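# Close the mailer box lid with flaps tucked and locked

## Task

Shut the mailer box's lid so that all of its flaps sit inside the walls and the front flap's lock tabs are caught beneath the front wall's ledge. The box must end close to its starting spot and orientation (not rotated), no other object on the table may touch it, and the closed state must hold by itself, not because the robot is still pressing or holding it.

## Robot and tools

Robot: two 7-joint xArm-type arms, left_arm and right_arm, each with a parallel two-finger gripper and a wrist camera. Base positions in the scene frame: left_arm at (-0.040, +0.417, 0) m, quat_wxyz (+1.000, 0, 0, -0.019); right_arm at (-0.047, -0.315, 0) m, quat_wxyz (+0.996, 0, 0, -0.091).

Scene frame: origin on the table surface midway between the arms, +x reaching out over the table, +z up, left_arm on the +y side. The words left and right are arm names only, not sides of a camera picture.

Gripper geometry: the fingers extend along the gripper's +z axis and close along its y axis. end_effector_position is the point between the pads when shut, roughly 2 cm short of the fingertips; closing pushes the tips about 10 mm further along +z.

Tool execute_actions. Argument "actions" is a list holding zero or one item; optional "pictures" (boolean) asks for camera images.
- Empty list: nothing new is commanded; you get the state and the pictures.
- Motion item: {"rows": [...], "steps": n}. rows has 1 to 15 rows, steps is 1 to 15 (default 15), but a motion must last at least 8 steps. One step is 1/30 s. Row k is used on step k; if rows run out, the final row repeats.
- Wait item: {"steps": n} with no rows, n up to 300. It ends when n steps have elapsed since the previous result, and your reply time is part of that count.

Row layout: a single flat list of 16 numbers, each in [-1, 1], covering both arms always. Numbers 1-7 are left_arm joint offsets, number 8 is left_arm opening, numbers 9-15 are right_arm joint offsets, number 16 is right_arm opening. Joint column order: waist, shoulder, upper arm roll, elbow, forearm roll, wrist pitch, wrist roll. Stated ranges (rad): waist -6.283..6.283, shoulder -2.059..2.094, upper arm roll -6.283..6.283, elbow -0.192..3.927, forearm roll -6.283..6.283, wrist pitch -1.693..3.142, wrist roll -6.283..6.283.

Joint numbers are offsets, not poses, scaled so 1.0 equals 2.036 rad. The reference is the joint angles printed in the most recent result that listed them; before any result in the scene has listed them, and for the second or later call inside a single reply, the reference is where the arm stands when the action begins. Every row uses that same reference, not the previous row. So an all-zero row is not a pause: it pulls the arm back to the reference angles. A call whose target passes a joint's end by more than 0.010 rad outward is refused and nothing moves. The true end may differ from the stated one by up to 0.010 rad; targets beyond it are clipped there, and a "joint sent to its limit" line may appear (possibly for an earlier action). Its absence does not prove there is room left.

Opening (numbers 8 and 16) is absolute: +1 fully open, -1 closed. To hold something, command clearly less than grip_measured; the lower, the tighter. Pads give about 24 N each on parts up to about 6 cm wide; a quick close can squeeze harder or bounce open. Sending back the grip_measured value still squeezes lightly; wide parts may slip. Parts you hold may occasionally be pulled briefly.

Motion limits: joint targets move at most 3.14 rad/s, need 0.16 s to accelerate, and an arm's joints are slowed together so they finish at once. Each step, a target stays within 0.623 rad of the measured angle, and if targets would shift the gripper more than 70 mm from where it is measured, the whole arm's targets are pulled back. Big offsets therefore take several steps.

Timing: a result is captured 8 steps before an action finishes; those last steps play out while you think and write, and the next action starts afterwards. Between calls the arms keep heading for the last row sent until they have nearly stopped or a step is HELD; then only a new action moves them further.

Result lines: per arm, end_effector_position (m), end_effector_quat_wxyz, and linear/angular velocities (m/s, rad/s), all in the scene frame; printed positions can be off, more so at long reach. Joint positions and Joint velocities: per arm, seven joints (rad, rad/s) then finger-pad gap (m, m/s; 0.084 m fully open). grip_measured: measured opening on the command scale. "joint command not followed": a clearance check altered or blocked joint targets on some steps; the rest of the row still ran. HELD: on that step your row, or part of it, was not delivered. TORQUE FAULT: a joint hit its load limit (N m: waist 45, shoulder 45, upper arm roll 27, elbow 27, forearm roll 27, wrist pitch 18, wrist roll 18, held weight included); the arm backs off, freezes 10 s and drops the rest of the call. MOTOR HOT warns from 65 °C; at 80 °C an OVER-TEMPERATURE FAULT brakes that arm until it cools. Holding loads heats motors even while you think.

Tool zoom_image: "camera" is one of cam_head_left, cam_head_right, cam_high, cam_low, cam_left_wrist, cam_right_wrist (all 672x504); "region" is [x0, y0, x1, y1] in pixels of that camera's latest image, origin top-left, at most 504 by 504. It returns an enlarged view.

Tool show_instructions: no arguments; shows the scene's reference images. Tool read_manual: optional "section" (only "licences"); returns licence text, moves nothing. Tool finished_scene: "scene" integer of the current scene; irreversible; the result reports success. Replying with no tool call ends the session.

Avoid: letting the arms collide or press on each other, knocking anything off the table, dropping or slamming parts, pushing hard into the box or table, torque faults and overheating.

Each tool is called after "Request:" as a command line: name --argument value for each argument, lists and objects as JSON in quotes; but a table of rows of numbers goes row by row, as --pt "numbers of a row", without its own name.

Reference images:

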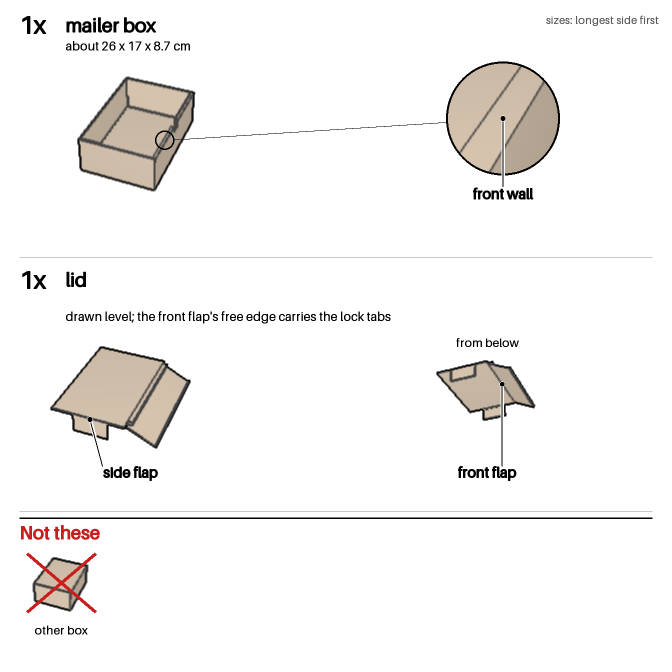

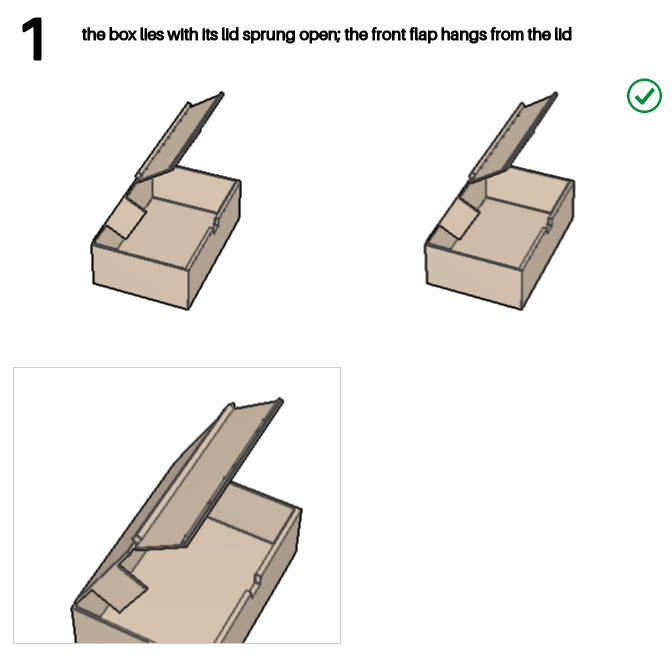

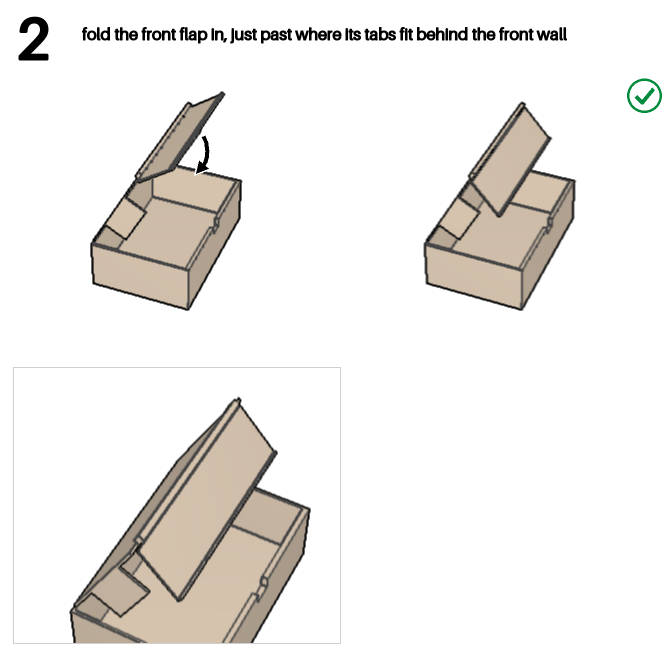

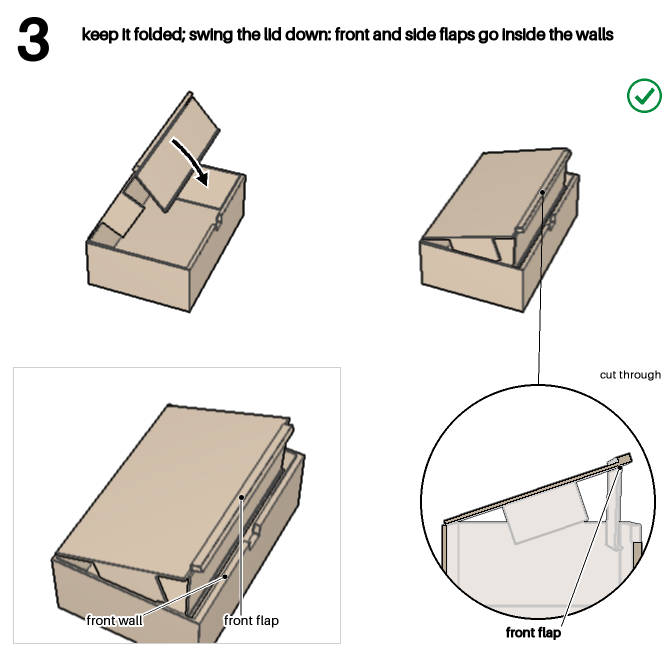

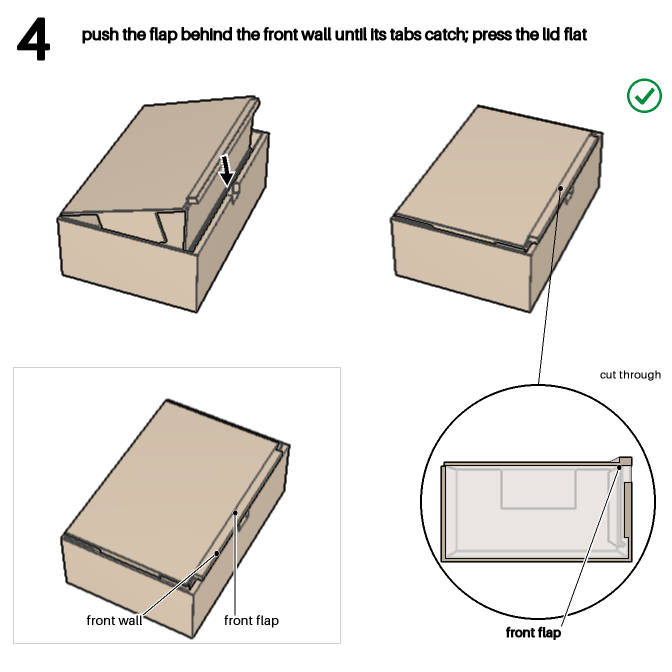

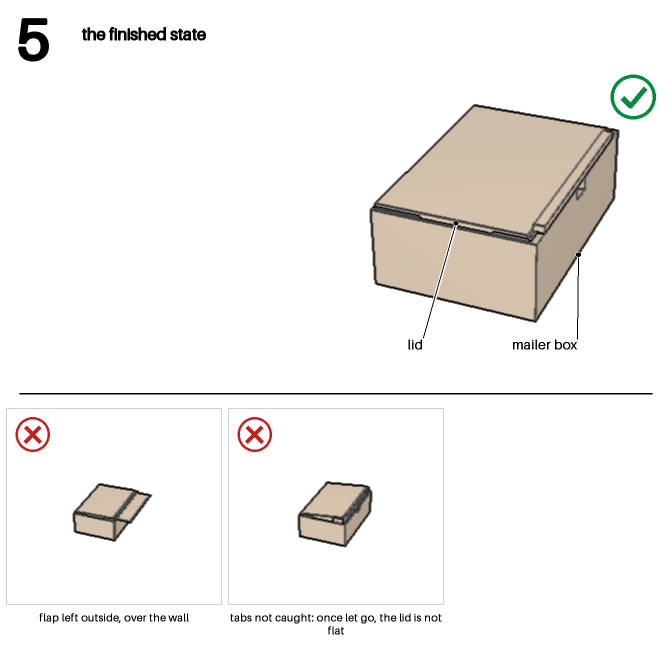

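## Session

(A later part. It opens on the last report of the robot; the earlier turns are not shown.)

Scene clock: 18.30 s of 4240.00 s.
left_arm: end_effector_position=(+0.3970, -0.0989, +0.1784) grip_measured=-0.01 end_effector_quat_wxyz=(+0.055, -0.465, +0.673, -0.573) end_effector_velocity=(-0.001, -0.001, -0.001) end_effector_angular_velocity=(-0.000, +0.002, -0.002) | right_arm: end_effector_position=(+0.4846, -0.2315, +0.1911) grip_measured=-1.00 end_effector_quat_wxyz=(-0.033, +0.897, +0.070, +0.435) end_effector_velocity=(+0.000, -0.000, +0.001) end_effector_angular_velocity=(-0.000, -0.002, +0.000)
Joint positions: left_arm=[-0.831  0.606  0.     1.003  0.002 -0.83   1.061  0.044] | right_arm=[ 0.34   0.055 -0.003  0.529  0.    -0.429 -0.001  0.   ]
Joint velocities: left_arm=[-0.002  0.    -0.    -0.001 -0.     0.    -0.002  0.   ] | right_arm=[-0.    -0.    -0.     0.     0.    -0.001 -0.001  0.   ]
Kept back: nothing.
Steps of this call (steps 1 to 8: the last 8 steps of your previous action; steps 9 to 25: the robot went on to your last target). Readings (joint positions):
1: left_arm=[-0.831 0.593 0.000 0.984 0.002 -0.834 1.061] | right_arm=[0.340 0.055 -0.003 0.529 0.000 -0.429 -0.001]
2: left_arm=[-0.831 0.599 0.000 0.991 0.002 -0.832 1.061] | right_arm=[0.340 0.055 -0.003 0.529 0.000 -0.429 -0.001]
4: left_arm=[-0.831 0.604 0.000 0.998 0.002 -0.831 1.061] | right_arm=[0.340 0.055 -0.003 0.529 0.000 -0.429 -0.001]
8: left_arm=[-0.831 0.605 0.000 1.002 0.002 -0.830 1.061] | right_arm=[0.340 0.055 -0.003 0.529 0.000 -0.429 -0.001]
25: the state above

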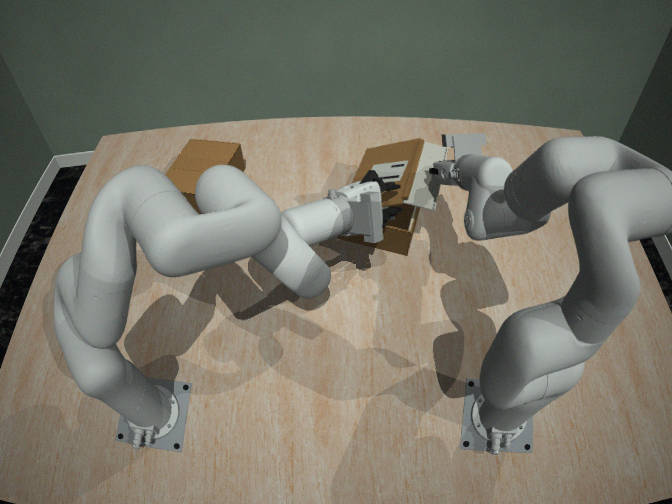

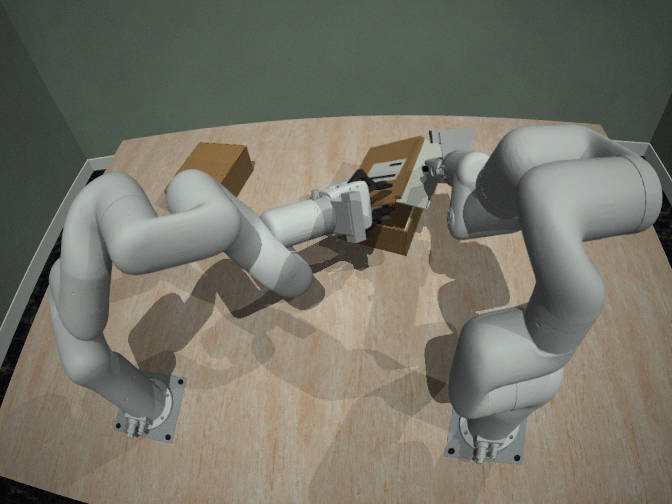

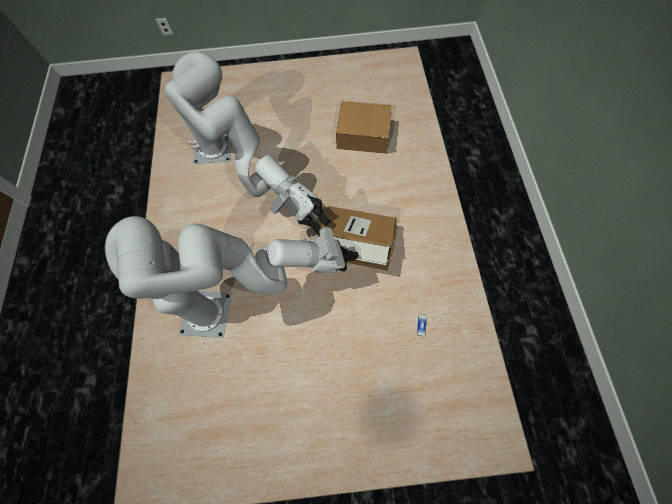

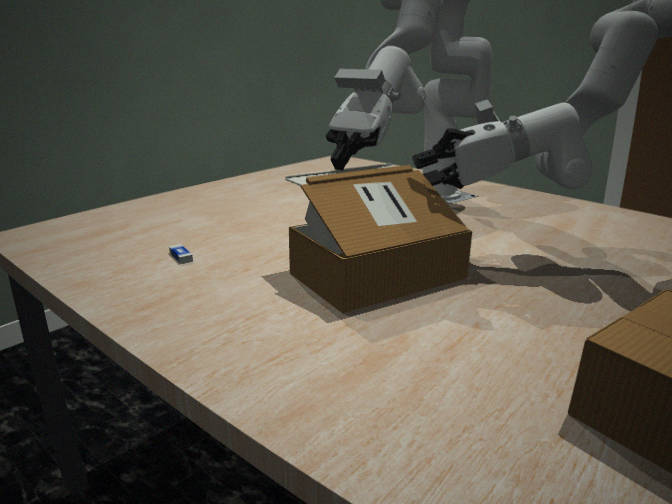

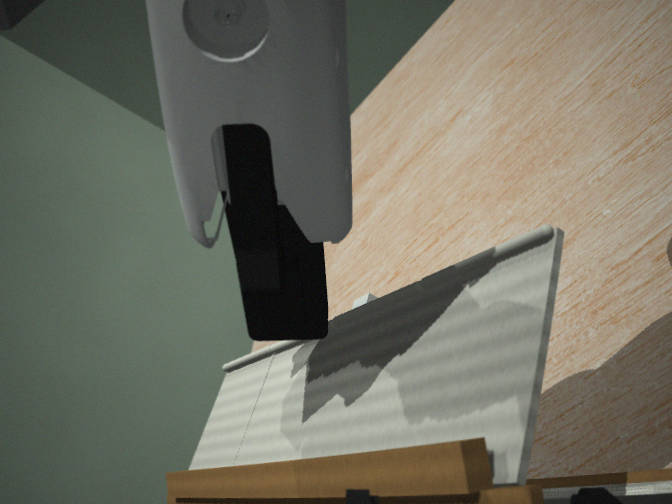

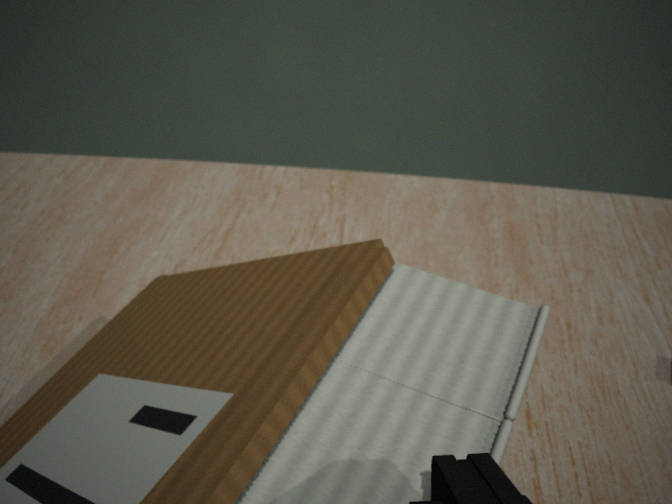

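Request:
execute_actions --actions '[{"rows":[[0,0,0,0,0,0,0,-0.2,0.003,0.011,0,0.005,0,-0.006,0,-1],[0,0,0,0,0,0,0,-0.2,0.006,0.02,0,0.009,0,-0.011,0,-1],[0,0,0,0,0,0,0,-0.2,0.009,0.029,0,0.013,0,-0.016,0,-1],[0,0,0,0,0,0,0,-0.2,0.012,0.038,0,0.017,0,-0.021,0,-1],[0,0,0,0,0,0,0,-0.2,0.015,0.047,0,0.021,0,-0.026,0,-1],[0,0,0,0,0,0,0,-0.2,0.018,0.057,0,0.025,0,-0.031,0,-1],[0,0,0,0,0,0,0,-0.2,0.021,0.066,0,0.03,0,-0.036,0,-1],[0,0,0,0,0,0,0,-0.2,0.024,0.076,0,0.034,0,-0.041,0,-1],[0,0,0,0,0,0,0,-0.2,0.027,0.085,0,0.038,0,-0.046,0,-1],[0,0,0,0,0,0,0,-0.2,0.03,0.095,0,0.042,0,-0.052,0,-1],[0,0,0,0,0,0,0,-0.2,0.033,0.104,0,0.047,0,-0.057,0,-1],[0,0,0,0,0,0,0,-0.2,0.036,0.114,0,0.051,0,-0.062,0,-1]]}]'

Request:
execute_actions --actions '[{"steps":25}]' --pictures true

Scene clock: 19.10 s of 4240.00 s.
left_arm: end_effector_position=(+0.3968, -0.0989, +0.1782) grip_measured=-0.21 end_effector_quat_wxyz=(+0.055, -0.465, +0.673, -0.573) end_effector_velocity=(-0.001, +0.000, -0.002) end_effector_angular_velocity=(+0.003, +0.003, -0.000) | right_arm: end_effector_position=(+0.4917, -0.2191, +0.1782) grip_measured=-1.00 end_effector_quat_wxyz=(-0.038, +0.896, +0.079, +0.435) end_effector_velocity=(+0.044, +0.103, -0.113) end_effector_angular_velocity=(-0.005, +0.023, +0.172)
Joint positions: left_arm=[-0.831  0.606  0.     1.002  0.002 -0.83   1.061  0.035] | right_arm=[ 0.361  0.121 -0.004  0.559  0.    -0.465 -0.001  0.   ]
Joint velocities: left_arm=[-0.     0.001 -0.    -0.002 -0.001  0.002  0.    -0.004] | right_arm=[ 0.165  0.507  0.007  0.216 -0.001 -0.268  0.     0.   ]
Steps of this call (steps 1 to 15: the robot went on to your last target; steps 16 to 17: nothing new was sent; steps 18 to 24: the first 7 steps of this action). Readings (joint positions):
18: left_arm=[-0.831 0.606 0.000 1.003 0.002 -0.830 1.061] | right_arm=[0.340 0.056 -0.003 0.530 0.000 -0.429 -0.001]
19: left_arm=[-0.831 0.606 0.000 1.003 0.002 -0.830 1.061] | right_arm=[0.341 0.059 -0.004 0.531 0.000 -0.431 -0.001]
21: left_arm=[-0.831 0.606 0.000 1.003 0.002 -0.830 1.061] | right_arm=[0.346 0.076 -0.004 0.540 0.000 -0.441 -0.001]
24: the state above

Scene clock: 19.93 s of 4240.00 s.
left_arm: end_effector_position=(+0.3970, -0.0989, +0.1784) grip_measured=-0.22 end_effector_quat_wxyz=(+0.055, -0.465, +0.673, -0.573) end_effector_velocity=(-0.000, +0.000, -0.000) end_effector_angular_velocity=(+0.001, +0.001, +0.000) | right_arm: end_effector_position=(+0.5047, -0.1866, +0.1406) grip_measured=-1.00 end_effector_quat_wxyz=(-0.049, +0.894, +0.103, +0.433) end_effector_velocity=(-0.000, +0.002, +0.000) end_effector_angular_velocity=(+0.001, -0.000, +0.003)
Joint positions: left_arm=[-0.831  0.606  0.     1.003  0.002 -0.83   1.061  0.035] | right_arm=[ 0.413  0.287 -0.003  0.633  0.    -0.555 -0.001  0.   ]
Joint velocities: left_arm=[-0.     0.    -0.    -0.001 -0.001  0.     0.001 -0.   ] | right_arm=[ 0.001  0.     0.002  0.     0.    -0.    -0.     0.   ]
Kept back: nothing.
Steps of this call (steps 1 to 8: the last 8 steps of your previous action; steps 9 to 25: the robot went on to your last target). Readings (joint positions):
1: left_arm=[-0.831 0.606 0.000 1.002 0.002 -0.830 1.061] | right_arm=[0.366 0.138 -0.003 0.567 0.000 -0.474 -0.001]
2: left_arm=[-0.831 0.606 0.000 1.002 0.002 -0.830 1.061] | right_arm=[0.372 0.156 -0.003 0.575 0.000 -0.484 -0.001]
4: left_arm=[-0.831 0.606 0.000 1.002 0.002 -0.830 1.061] | right_arm=[0.384 0.194 -0.003 0.591 0.000 -0.504 -0.001]
8: left_arm=[-0.831 0.606 0.000 1.002 0.002 -0.830 1.061] | right_arm=[0.405 0.263 -0.003 0.622 0.000 -0.541 -0.001]
25: the state above

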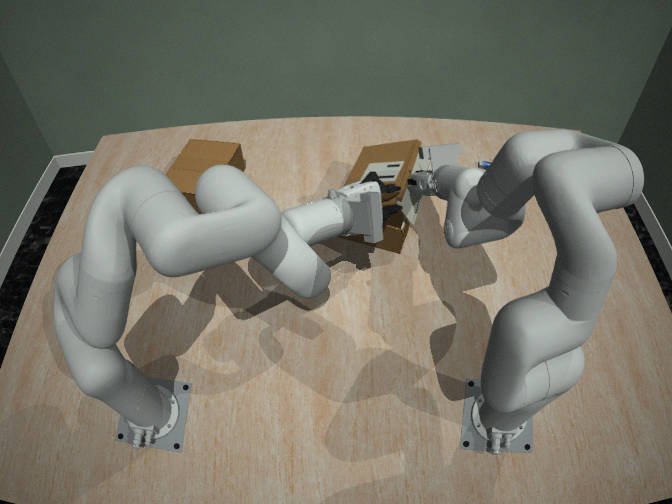

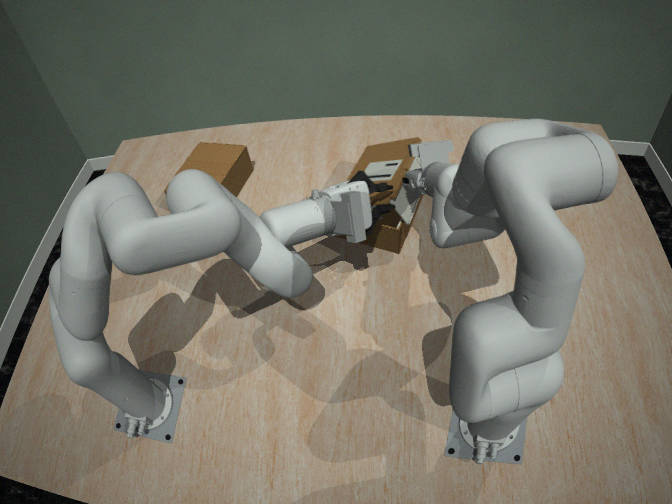

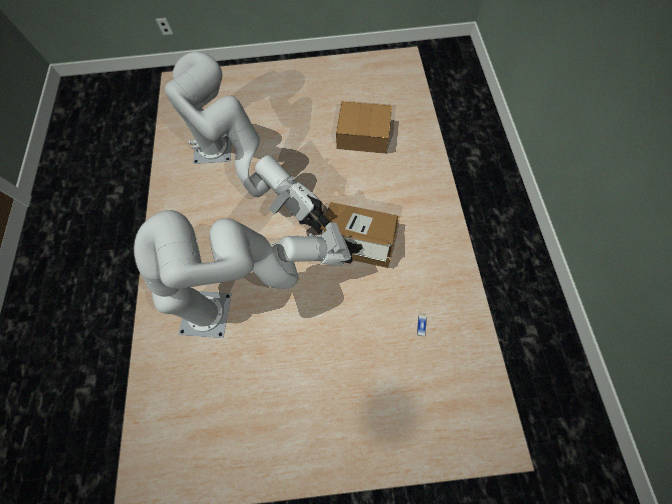

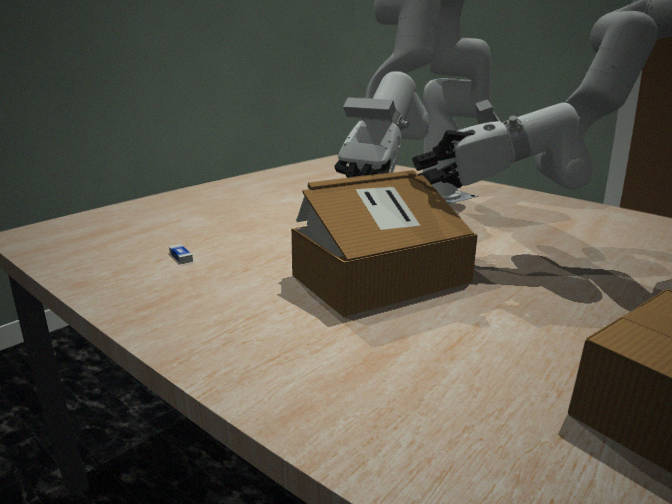

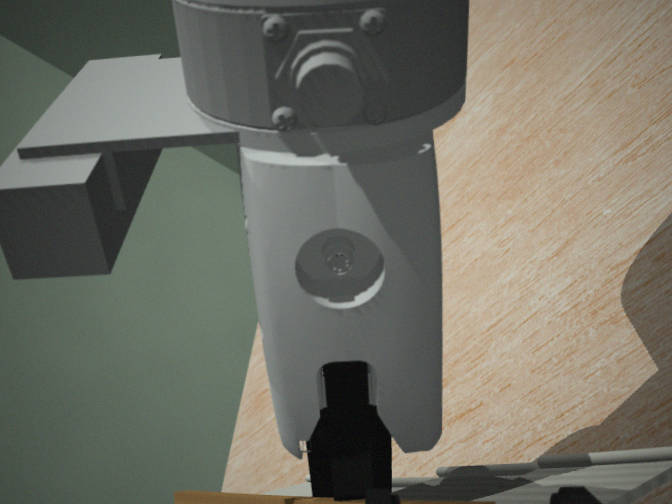

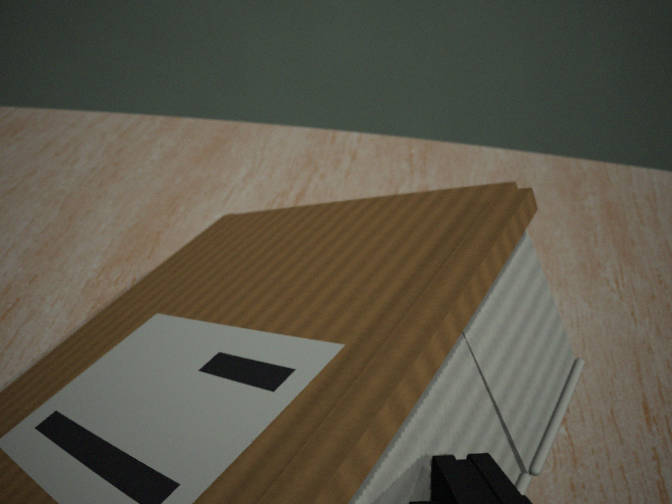

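Request:
execute_actions --actions '[{"rows":[[0,-0.07,0,-0.09,0,-0.02,0,-0.2,0,0,0,0,0,0,0,-1]]}]'

Request:
execute_actions --actions '[{"rows":[[0.05,-0.08,0,0,0,0,0,-1,0,0,0,0,0,0,0,-1]]}]'

Request:
execute_actions --actions '[{"rows":[[0,0.035,0,0.187,0,0.3,0,-1,0,0,0,0,0,0,0,-1]]}]'

Request:
execute_actions --actions '[{"steps":25}]' --pictures true

Scene clock: 20.97 s of 4240.00 s.
left_arm: end_effector_position=(+0.3740, -0.0718, +0.1963) grip_measured=-0.22 end_effector_quat_wxyz=(+0.055, -0.465, +0.672, -0.574) end_effector_velocity=(-0.080, +0.090, +0.089) end_effector_angular_velocity=(-0.051, -0.042, -0.005) | right_arm: end_effector_position=(+0.5047, -0.1864, +0.1405) grip_measured=-1.00 end_effector_quat_wxyz=(-0.049, +0.894, +0.103, +0.433) end_effector_velocity=(+0.000, +0.001, +0.000) end_effector_angular_velocity=(+0.001, -0.001, +0.001)
Joint positions: left_arm=[-0.831  0.487  0.     0.852  0.002 -0.864  1.061  0.035] | right_arm=[ 0.413  0.287 -0.003  0.633  0.    -0.555 -0.001  0.   ]
Joint velocities: left_arm=[-0.002 -0.447 -0.003 -0.504 -0.    -0.123  0.    -0.   ] | right_arm=[ 0.001  0.    -0.     0.    -0.    -0.001  0.001  0.   ]
Steps of this call (steps 1 to 15: the robot went on to your last target; steps 16 to 24: nothing new was sent; steps 25 to 31: the first 7 steps of this action). Readings (joint positions):
25: left_arm=[-0.831 0.606 0.000 1.002 0.002 -0.830 1.061] | right_arm=[0.413 0.288 -0.003 0.633 0.000 -0.555 -0.001]
26: left_arm=[-0.831 0.601 0.000 0.996 0.002 -0.831 1.061] | right_arm=[0.413 0.288 -0.003 0.633 0.000 -0.555 -0.001]
28: left_arm=[-0.831 0.562 0.000 0.942 0.002 -0.843 1.061] | right_arm=[0.413 0.287 -0.003 0.633 0.000 -0.555 -0.001]
31: the state above

Scene clock: 21.47 s of 4240.00 s.
left_arm: end_effector_position=(+0.4042, -0.0393, +0.2673) grip_measured=-1.00 end_effector_quat_wxyz=(+0.081, -0.469, +0.630, -0.614) end_effector_velocity=(+0.179, +0.171, +0.373) end_effector_angular_velocity=(-0.420, -0.417, +0.391) | right_arm: end_effector_position=(+0.5047, -0.1865, +0.1406) grip_measured=-1.00 end_effector_quat_wxyz=(-0.049, +0.894, +0.103, +0.433) end_effector_velocity=(-0.000, +0.000, -0.000) end_effector_angular_velocity=(-0.001, +0.001, +0.000)
Joint positions: left_arm=[-0.763  0.357  0.002  0.823  0.002 -0.871  1.061  0.   ] | right_arm=[ 0.413  0.287 -0.003  0.633  0.    -0.555 -0.001  0.   ]
Joint velocities: left_arm=[ 0.364 -0.575  0.025  0.011 -0.005 -0.005  0.     0.   ] | right_arm=[ 0.     0.    -0.    -0.     0.     0.001 -0.001  0.   ]
Steps of this call (steps 1 to 8: the last 8 steps of your previous action; steps 9 to 15: the first 7 steps of this action, its rows measured from where the robot was after step 8). Readings (joint positions):
8: left_arm=[-0.831 0.465 0.000 0.820 0.002 -0.870 1.061] | right_arm=[0.413 0.287 -0.003 0.633 0.000 -0.555 -0.001]
9: left_arm=[-0.831 0.464 0.000 0.820 0.002 -0.870 1.061] | right_arm=[0.413 0.287 -0.003 0.633 0.000 -0.555 -0.001]
10: left_arm=[-0.827 0.460 -0.001 0.819 0.002 -0.870 1.061] | right_arm=[0.413 0.287 -0.003 0.633 0.000 -0.555 -0.001]
12: left_arm=[-0.804 0.423 -0.004 0.817 0.003 -0.869 1.061] | right_arm=[0.413 0.287 -0.003 0.633 0.000 -0.555 -0.001]
15: the state above

Scene clock: 21.97 s of 4240.00 s.
left_arm: end_effector_position=(+0.4490, -0.0554, +0.2933) grip_measured=-1.00 end_effector_quat_wxyz=(+0.085, -0.495, +0.645, -0.576) end_effector_velocity=(+0.252, -0.245, +0.016) end_effector_angular_velocity=(+0.771, +0.792, -0.000) | right_arm: end_effector_position=(+0.5047, -0.1865, +0.1406) grip_measured=-1.00 end_effector_quat_wxyz=(-0.049, +0.894, +0.103, +0.433) end_effector_velocity=(-0.000, -0.000, -0.001) end_effector_angular_velocity=(-0.000, +0.002, -0.001)
Joint positions: left_arm=[-0.73   0.338 -0.     0.996  0.002 -0.585  1.061  0.   ] | right_arm=[ 0.413  0.287 -0.003  0.633  0.    -0.555 -0.001  0.   ]
Joint velocities: left_arm=[-0.002  0.286 -0.001  1.572  0.     2.393  0.001  0.   ] | right_arm=[-0.     0.001 -0.    -0.     0.     0.001  0.     0.   ]
Steps of this call (steps 1 to 8: the last 8 steps of your previous action; steps 9 to 15: the first 7 steps of this action, its rows measured from where the robot was after step 8). Readings (joint positions):
8: left_arm=[-0.730 0.304 -0.000 0.820 0.002 -0.870 1.061] | right_arm=[0.413 0.287 -0.003 0.633 0.000 -0.555 -0.001]
9: left_arm=[-0.730 0.304 -0.001 0.820 0.002 -0.869 1.061] | right_arm=[0.413 0.287 -0.003 0.633 0.000 -0.555 -0.001]
10: left_arm=[-0.730 0.305 -0.001 0.824 0.002 -0.861 1.061] | right_arm=[0.413 0.287 -0.003 0.633 0.000 -0.555 -0.001]
12: left_arm=[-0.730 0.312 -0.000 0.860 0.002 -0.799 1.061] | right_arm=[0.413 0.287 -0.003 0.633 0.000 -0.555 -0.001]
15: the state above

Scene clock: 22.80 s of 4240.00 s.
left_arm: end_effector_position=(+0.4766, -0.0819, +0.2941) grip_measured=-1.00 end_effector_quat_wxyz=(+0.076, -0.522, +0.679, -0.510) end_effector_velocity=(+0.000, +0.000, +0.001) end_effector_angular_velocity=(-0.001, -0.000, +0.001) | right_arm: end_effector_position=(+0.5047, -0.1865, +0.1406) grip_measured=-1.00 end_effector_quat_wxyz=(-0.049, +0.894, +0.103, +0.433) end_effector_velocity=(+0.000, +0.001, +0.001) end_effector_angular_velocity=(+0.001, -0.003, +0.001)
Joint positions: left_arm=[-0.73   0.376 -0.     1.2    0.002 -0.259  1.061  0.   ] | right_arm=[ 0.413  0.287 -0.003  0.633  0.    -0.555 -0.001  0.   ]
Joint velocities: left_arm=[-0.     0.     0.001  0.002  0.     0.001 -0.001  0.   ] | right_arm=[ 0.001 -0.001  0.     0.     0.    -0.002 -0.     0.   ]
Kept back: nothing.
Steps of this call (steps 1 to 8: the last 8 steps of your previous action; steps 9 to 25: the robot went on to your last target). Readings (joint positions):
1: left_arm=[-0.730 0.347 -0.000 1.047 0.002 -0.507 1.061] | right_arm=[0.413 0.287 -0.003 0.633 0.000 -0.555 -0.001]
2: left_arm=[-0.730 0.355 -0.001 1.093 0.002 -0.437 1.061] | right_arm=[0.413 0.287 -0.003 0.633 0.000 -0.555 -0.001]
4: left_arm=[-0.731 0.366 -0.001 1.159 0.002 -0.334 1.061] | right_arm=[0.413 0.287 -0.003 0.633 0.000 -0.555 -0.001]
8: left_arm=[-0.731 0.374 -0.001 1.194 0.002 -0.270 1.061] | right_arm=[0.413 0.287 -0.003 0.633 0.000 -0.555 -0.001]
25: the state above

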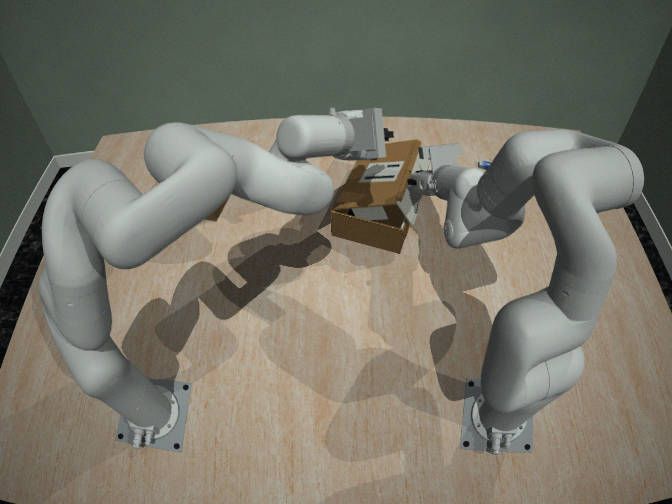

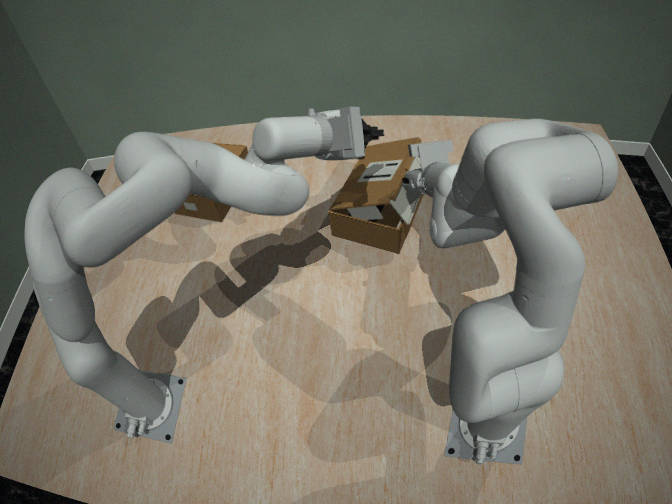

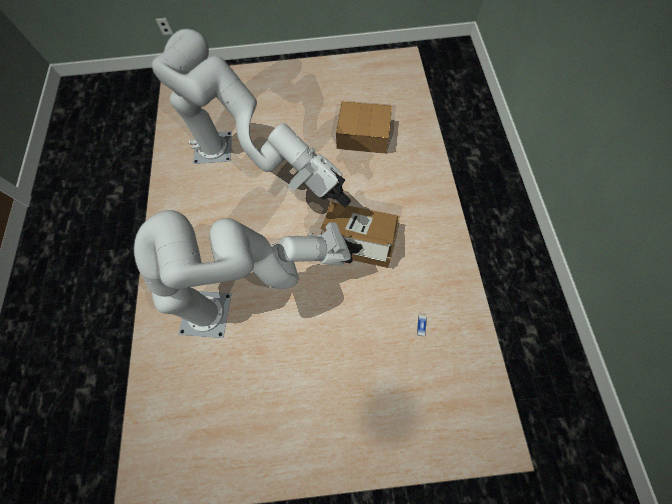

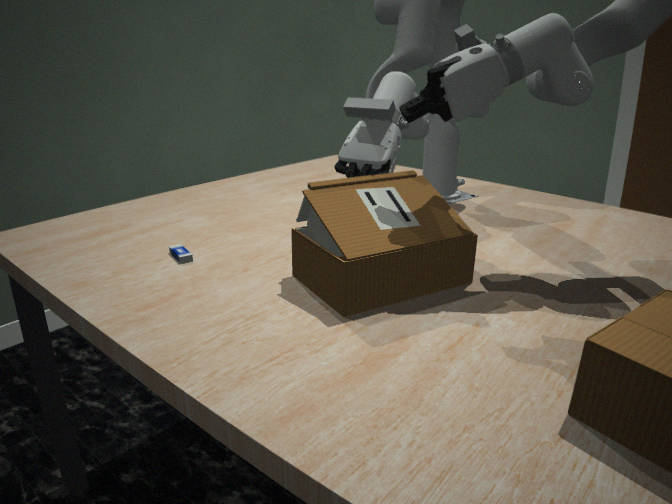

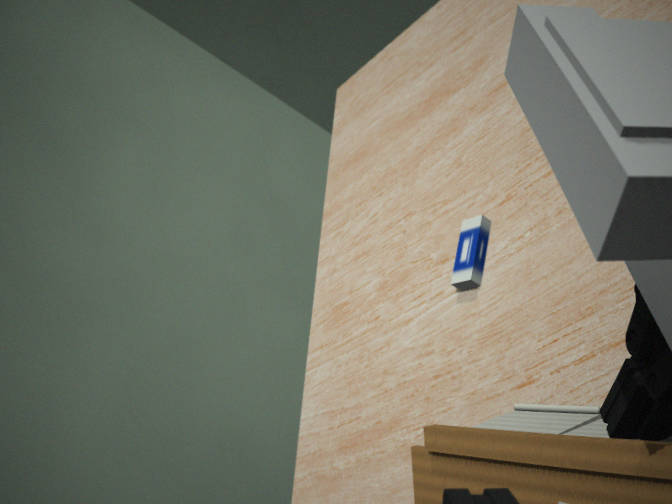

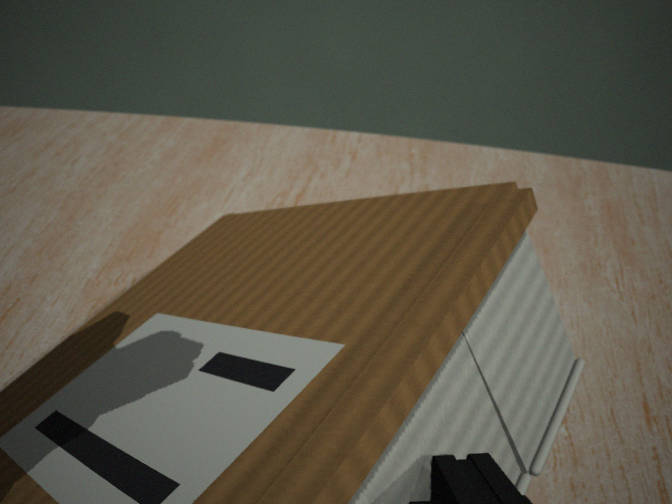

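Request:
execute_actions --actions '[{"rows":[[0.107,0.098,0,0.255,0,0.296,-0.3,-1,0,0,0,0,0,0,0,-1]]}]'

Request:
execute_actions --actions '[{"steps":25}]'

Request:
execute_actions --actions '[{"rows":[[0,0.147,0,0,0,0,0,-1,0,0,0,0,0,0,0,-1]]}]'

Request:
execute_actions --actions '[{"steps":25}]'

Request:
execute_actions --actions '[{"rows":[[-0.004,0.002,0,0.003,0,0.001,0,-1,0,0,0,0,0,0,0,-1],[-0.008,0.003,0,0.006,0,0.002,0,-1,0,0,0,0,0,0,0,-1],[-0.011,0.005,0,0.008,0,0.004,0,-1,0,0,0,0,0,0,0,-1],[-0.014,0.006,0,0.01,0,0.004,0,-1,0,0,0,0,0,0,0,-1],[-0.017,0.007,0,0.013,0,0.005,0,-1,0,0,0,0,0,0,0,-1],[-0.02,0.008,0,0.015,0,0.006,0,-1,0,0,0,0,0,0,0,-1],[-0.023,0.01,0,0.017,0,0.007,0,-1,0,0,0,0,0,0,0,-1],[-0.026,0.011,0,0.019,0,0.008,0,-1,0,0,0,0,0,0,0,-1],[-0.029,0.012,0,0.021,0,0.009,0,-1,0,0,0,0,0,0,0,-1],[-0.032,0.013,0,0.024,0,0.01,0,-1,0,0,0,0,0,0,0,-1],[-0.035,0.015,0,0.026,0,0.011,0,-1,0,0,0,0,0,0,0,-1],[-0.038,0.016,0,0.028,0,0.012,0,-1,0,0,0,0,0,0,0,-1]]}]'

Request:
execute_actions --actions '[{"steps":25}]' --pictures true

Scene clock: 23.93 s of 4240.00 s.
left_arm: end_effector_position=(+0.5322, -0.0619, +0.2927) grip_measured=-1.00 end_effector_quat_wxyz=(-0.038, +0.628, -0.617, +0.473) end_effector_velocity=(+0.422, +0.248, +0.010) end_effector_angular_velocity=(-0.452, +1.146, +1.358) | right_arm: end_effector_position=(+0.5047, -0.1865, +0.1406) grip_measured=-1.00 end_effector_quat_wxyz=(-0.049, +0.894, +0.103, +0.433) end_effector_velocity=(-0.000, -0.000, -0.000) end_effector_angular_velocity=(-0.000, +0.001, +0.000)
Joint positions: left_arm=[-0.658  0.443 -0.002  1.376  0.002 -0.056  0.855  0.   ] | right_arm=[ 0.413  0.287 -0.003  0.633  0.    -0.555 -0.001  0.   ]
Joint velocities: left_arm=[ 0.537  0.436  0.089  1.162 -0.009  1.314 -1.335  0.   ] | right_arm=[-0.     0.    -0.    -0.    -0.001  0.     0.001  0.   ]
Steps of this call (steps 1 to 15: the robot went on to your last target; steps 16 to 27: nothing new was sent; steps 28 to 34: the first 7 steps of this action). Readings (joint positions):
28: left_arm=[-0.730 0.376 -0.001 1.201 0.002 -0.258 1.060] | right_arm=[0.413 0.287 -0.003 0.633 0.000 -0.555 -0.001]
29: left_arm=[-0.728 0.378 -0.001 1.206 0.002 -0.251 1.052] | right_arm=[0.413 0.287 -0.003 0.633 0.000 -0.555 -0.001]
31: left_arm=[-0.710 0.397 -0.006 1.254 0.003 -0.193 0.994] | right_arm=[0.413 0.287 -0.003 0.633 0.000 -0.555 -0.001]
34: the state above

Scene clock: 24.77 s of 4240.00 s.
left_arm: end_effector_position=(+0.6256, +0.0089, +0.2925) grip_measured=-1.00 end_effector_quat_wxyz=(+0.019, +0.808, -0.443, +0.389) end_effector_velocity=(-0.001, -0.002, -0.000) end_effector_angular_velocity=(-0.002, +0.002, -0.001) | right_arm: end_effector_position=(+0.5047, -0.1865, +0.1406) grip_measured=-1.00 end_effector_quat_wxyz=(-0.049, +0.894, +0.103, +0.433) end_effector_velocity=(+0.000, -0.000, +0.001) end_effector_angular_velocity=(+0.001, -0.003, -0.001)
Joint positions: left_arm=[-0.513  0.575 -0.001  1.719  0.002  0.343  0.45   0.   ] | right_arm=[ 0.413  0.287 -0.003  0.633  0.    -0.555 -0.001  0.   ]
Joint velocities: left_arm=[-0.002  0.001 -0.001  0.001 -0.001  0.    -0.001  0.   ] | right_arm=[-0.001 -0.001  0.    -0.     0.    -0.003  0.     0.   ]
Kept back: nothing.
Steps of this call (steps 1 to 8: the last 8 steps of your previous action; steps 9 to 25: the robot went on to your last target). Readings (joint positions):
1: left_arm=[-0.641 0.458 0.001 1.414 0.002 -0.012 0.811] | right_arm=[0.413 0.287 -0.003 0.633 0.000 -0.555 -0.001]
2: left_arm=[-0.624 0.472 0.002 1.451 0.002 0.031 0.767] | right_arm=[0.413 0.287 -0.003 0.633 0.000 -0.555 -0.001]
4: left_arm=[-0.592 0.502 0.001 1.528 0.002 0.120 0.677] | right_arm=[0.413 0.287 -0.003 0.633 0.000 -0.555 -0.001]
8: left_arm=[-0.533 0.555 0.002 1.668 0.002 0.281 0.513] | right_arm=[0.413 0.287 -0.003 0.633 0.000 -0.555 -0.001]
25: the state above

Scene clock: 25.00 s of 4240.00 s.
left_arm: end_effector_position=(+0.6240, +0.0096, +0.2125) grip_measured=-1.00 end_effector_quat_wxyz=(+0.017, +0.824, -0.452, +0.341) end_effector_velocity=(-0.042, +0.028, -0.510) end_effector_angular_velocity=(+0.359, +0.581, +0.002) | right_arm: end_effector_position=(+0.5047, -0.1865, +0.1406) grip_measured=-1.00 end_effector_quat_wxyz=(-0.049, +0.894, +0.103, +0.433) end_effector_velocity=(-0.000, +0.001, -0.000) end_effector_angular_velocity=(+0.000, +0.001, +0.001)
Joint positions: left_arm=[-0.513  0.677 -0.001  1.718  0.002  0.344  0.45   0.   ] | right_arm=[ 0.413  0.287 -0.003  0.633  0.    -0.555 -0.001  0.   ]
Joint velocities: left_arm=[-0.     0.607  0.003 -0.06   0.     0.015 -0.     0.   ] | right_arm=[0.001 0.001 0.    0.    0.    0.001 0.    0.   ]
Steps of this call (steps 1 to 7: the first 7 steps of this action). Readings (joint positions):
1: left_arm=[-0.513 0.575 -0.001 1.719 0.002 0.343 0.450] | right_arm=[0.413 0.287 -0.003 0.633 0.000 -0.555 -0.001]
2: left_arm=[-0.513 0.580 -0.001 1.721 0.002 0.343 0.450] | right_arm=[0.413 0.287 -0.003 0.633 0.000 -0.555 -0.001]
4: left_arm=[-0.513 0.611 -0.001 1.727 0.002 0.341 0.450] | right_arm=[0.413 0.287 -0.003 0.633 0.000 -0.555 -0.001]
7: the state above

Scene clock: 25.83 s of 4240.00 s.
left_arm: end_effector_position=(+0.6025, +0.0230, +0.0616) grip_measured=-1.00 end_effector_quat_wxyz=(+0.012, +0.850, -0.465, +0.248) end_effector_velocity=(+0.001, +0.001, -0.001) end_effector_angular_velocity=(+0.000, -0.000, +0.002) | right_arm: end_effector_position=(+0.5047, -0.1865, +0.1406) grip_measured=-1.00 end_effector_quat_wxyz=(-0.049, +0.894, +0.103, +0.433) end_effector_velocity=(-0.000, -0.001, -0.001) end_effector_angular_velocity=(-0.001, +0.001, -0.000)
Joint positions: left_arm=[-0.513  0.874 -0.001  1.719  0.002  0.343  0.45   0.   ] | right_arm=[ 0.413  0.287 -0.003  0.633  0.    -0.555 -0.001  0.   ]
Joint velocities: left_arm=[ 0.001  0.002  0.001  0.002 -0.     0.    -0.     0.   ] | right_arm=[-0.001  0.001  0.    -0.    -0.001  0.    -0.     0.   ]
Kept back: nothing.
Steps of this call (steps 1 to 8: the last 8 steps of your previous action; steps 9 to 25: the robot went on to your last target). Readings (joint positions):
1: left_arm=[-0.513 0.696 -0.001 1.717 0.002 0.344 0.450] | right_arm=[0.413 0.287 -0.003 0.633 0.000 -0.555 -0.001]
2: left_arm=[-0.513 0.715 -0.001 1.717 0.002 0.344 0.450] | right_arm=[0.413 0.287 -0.003 0.633 0.000 -0.555 -0.001]
4: left_arm=[-0.513 0.752 -0.001 1.719 0.002 0.343 0.450] | right_arm=[0.413 0.287 -0.003 0.633 0.000 -0.555 -0.001]
8: left_arm=[-0.513 0.829 -0.001 1.718 0.002 0.343 0.450] | right_arm=[0.413 0.287 -0.003 0.633 0.000 -0.555 -0.001]
25: the state above

Scene clock: 26.07 s of 4240.00 s.
left_arm: end_effector_position=(+0.5982, +0.0101, +0.0620) grip_measured=-1.00 end_effector_quat_wxyz=(+0.012, +0.845, -0.474, +0.249) end_effector_velocity=(-0.010, -0.056, +0.003) end_effector_angular_velocity=(+0.038, -0.034, -0.083) | right_arm: end_effector_position=(+0.5051, -0.1891, +0.1409) grip_measured=-1.00 end_effector_quat_wxyz=(-0.047, +0.894, +0.101, +0.433) end_effector_velocity=(+0.010, -0.040, +0.003) end_effector_angular_velocity=(-0.008, -0.008, -0.075)
Joint positions: left_arm=[-0.535  0.884  0.005  1.738  0.002  0.351  0.451  0.   ] | right_arm=[ 0.412  0.286 -0.006  0.632  0.001 -0.555 -0.002  0.   ]
Joint velocities: left_arm=[-0.124  0.069  0.065  0.131 -0.002  0.054  0.002  0.   ] | right_arm=[-0.026 -0.004 -0.043  0.001  0.008 -0.001  0.     0.   ]
Steps of this call (steps 1 to 7: the first 7 steps of this action). Readings (joint positions):
1: left_arm=[-0.513 0.874 -0.001 1.719 0.002 0.343 0.450] | right_arm=[0.413 0.287 -0.003 0.633 0.000 -0.555 -0.001]
2: left_arm=[-0.514 0.875 -0.000 1.720 0.002 0.344 0.450] | right_arm=[0.413 0.287 -0.003 0.633 0.000 -0.555 -0.001]
4: left_arm=[-0.521 0.878 0.001 1.726 0.002 0.346 0.450] | right_arm=[0.413 0.287 -0.003 0.633 0.000 -0.555 -0.001]
7: the state above

Scene clock: 26.90 s of 4240.00 s.
left_arm: end_effector_position=(+0.5978, -0.0016, +0.0620) grip_measured=-1.00 end_effector_quat_wxyz=(+0.005, +0.839, -0.484, +0.250) end_effector_velocity=(-0.000, +0.000, -0.001) end_effector_angular_velocity=(-0.001, +0.001, +0.001) | right_arm: end_effector_position=(+0.5067, -0.1952, +0.1407) grip_measured=-1.00 end_effector_quat_wxyz=(-0.044, +0.895, +0.097, +0.433) end_effector_velocity=(+0.001, -0.001, +0.001) end_effector_angular_velocity=(+0.001, -0.001, -0.003)
Joint positions: left_arm=[-0.569  0.906  0.03   1.777  0.002  0.367  0.451  0.   ] | right_arm=[ 0.41   0.287 -0.015  0.633  0.001 -0.555 -0.001  0.   ]
Joint velocities: left_arm=[ 0.     0.001 -0.001 -0.001 -0.001 -0.001 -0.     0.   ] | right_arm=[-0.002 -0.001 -0.001  0.     0.001 -0.     0.     0.   ]
Kept back: nothing.
Steps of this call (steps 1 to 8: the last 8 steps of your previous action; steps 9 to 25: the robot went on to your last target). Readings (joint positions):
1: left_arm=[-0.540 0.886 0.007 1.743 0.002 0.353 0.451] | right_arm=[0.411 0.286 -0.007 0.632 0.001 -0.556 -0.002]
2: left_arm=[-0.544 0.889 0.010 1.747 0.002 0.354 0.451] | right_arm=[0.411 0.286 -0.009 0.632 0.002 -0.556 -0.002]
4: left_arm=[-0.553 0.893 0.014 1.756 0.002 0.358 0.451] | right_arm=[0.409 0.285 -0.011 0.632 0.002 -0.556 -0.002]
8: left_arm=[-0.567 0.902 0.026 1.771 0.003 0.366 0.451] | right_arm=[0.408 0.285 -0.013 0.632 0.003 -0.557 -0.001]
25: the state above

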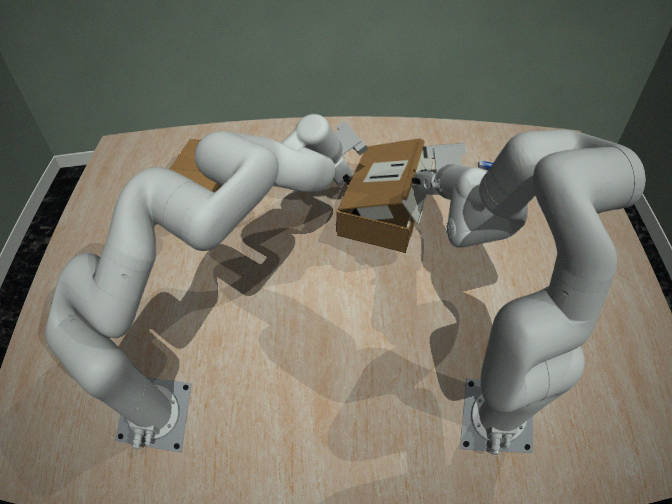

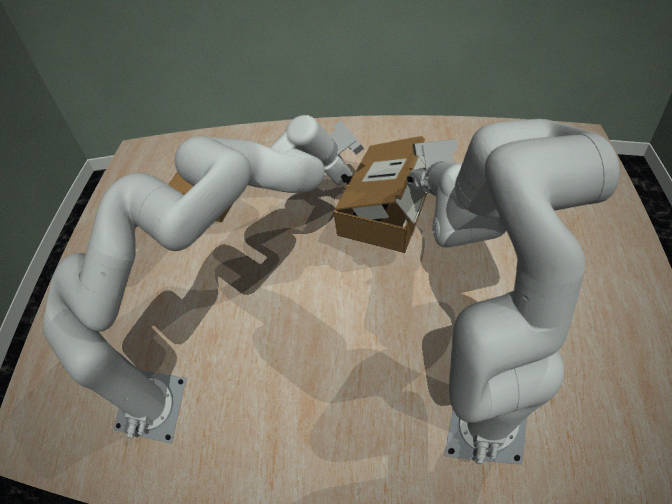

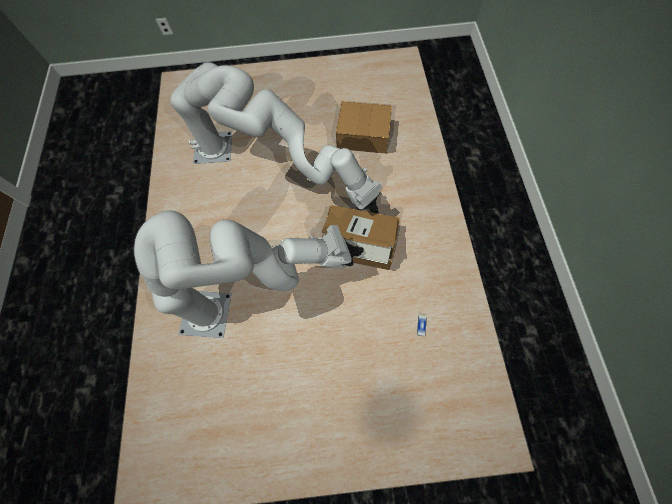

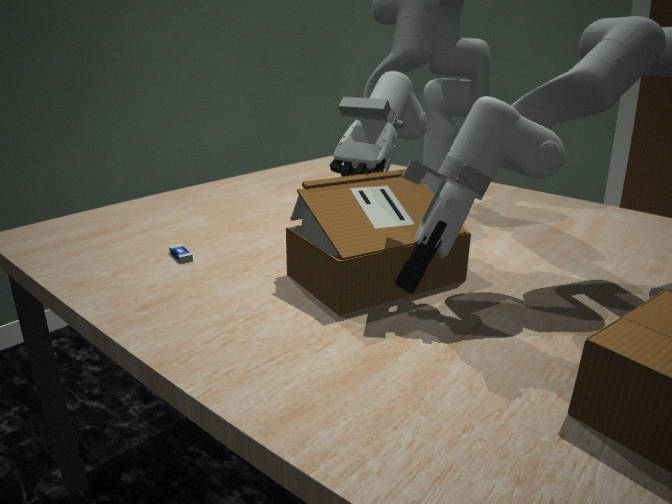

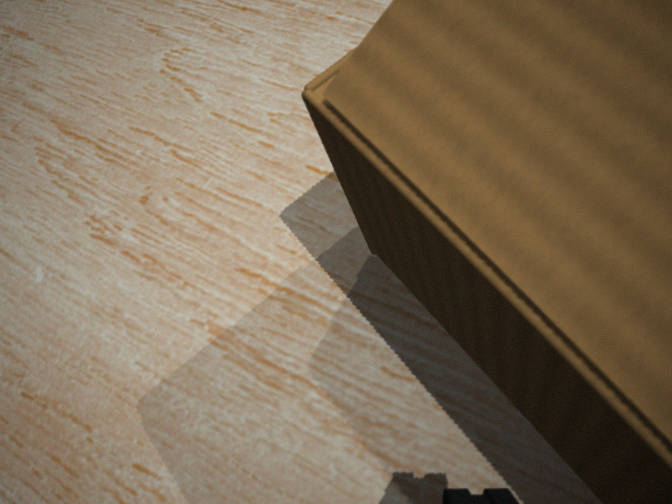

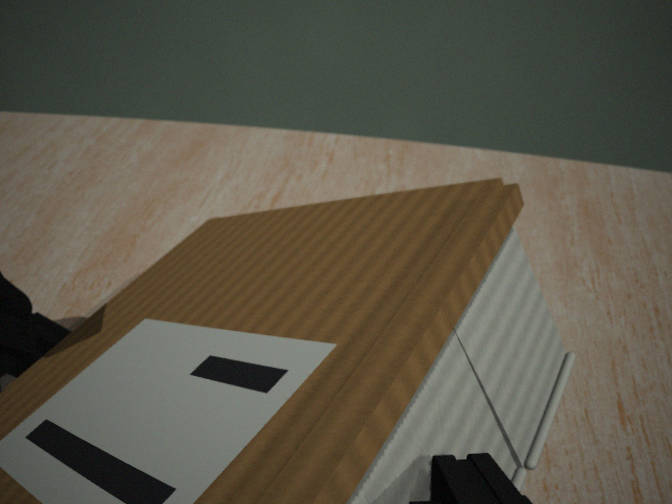

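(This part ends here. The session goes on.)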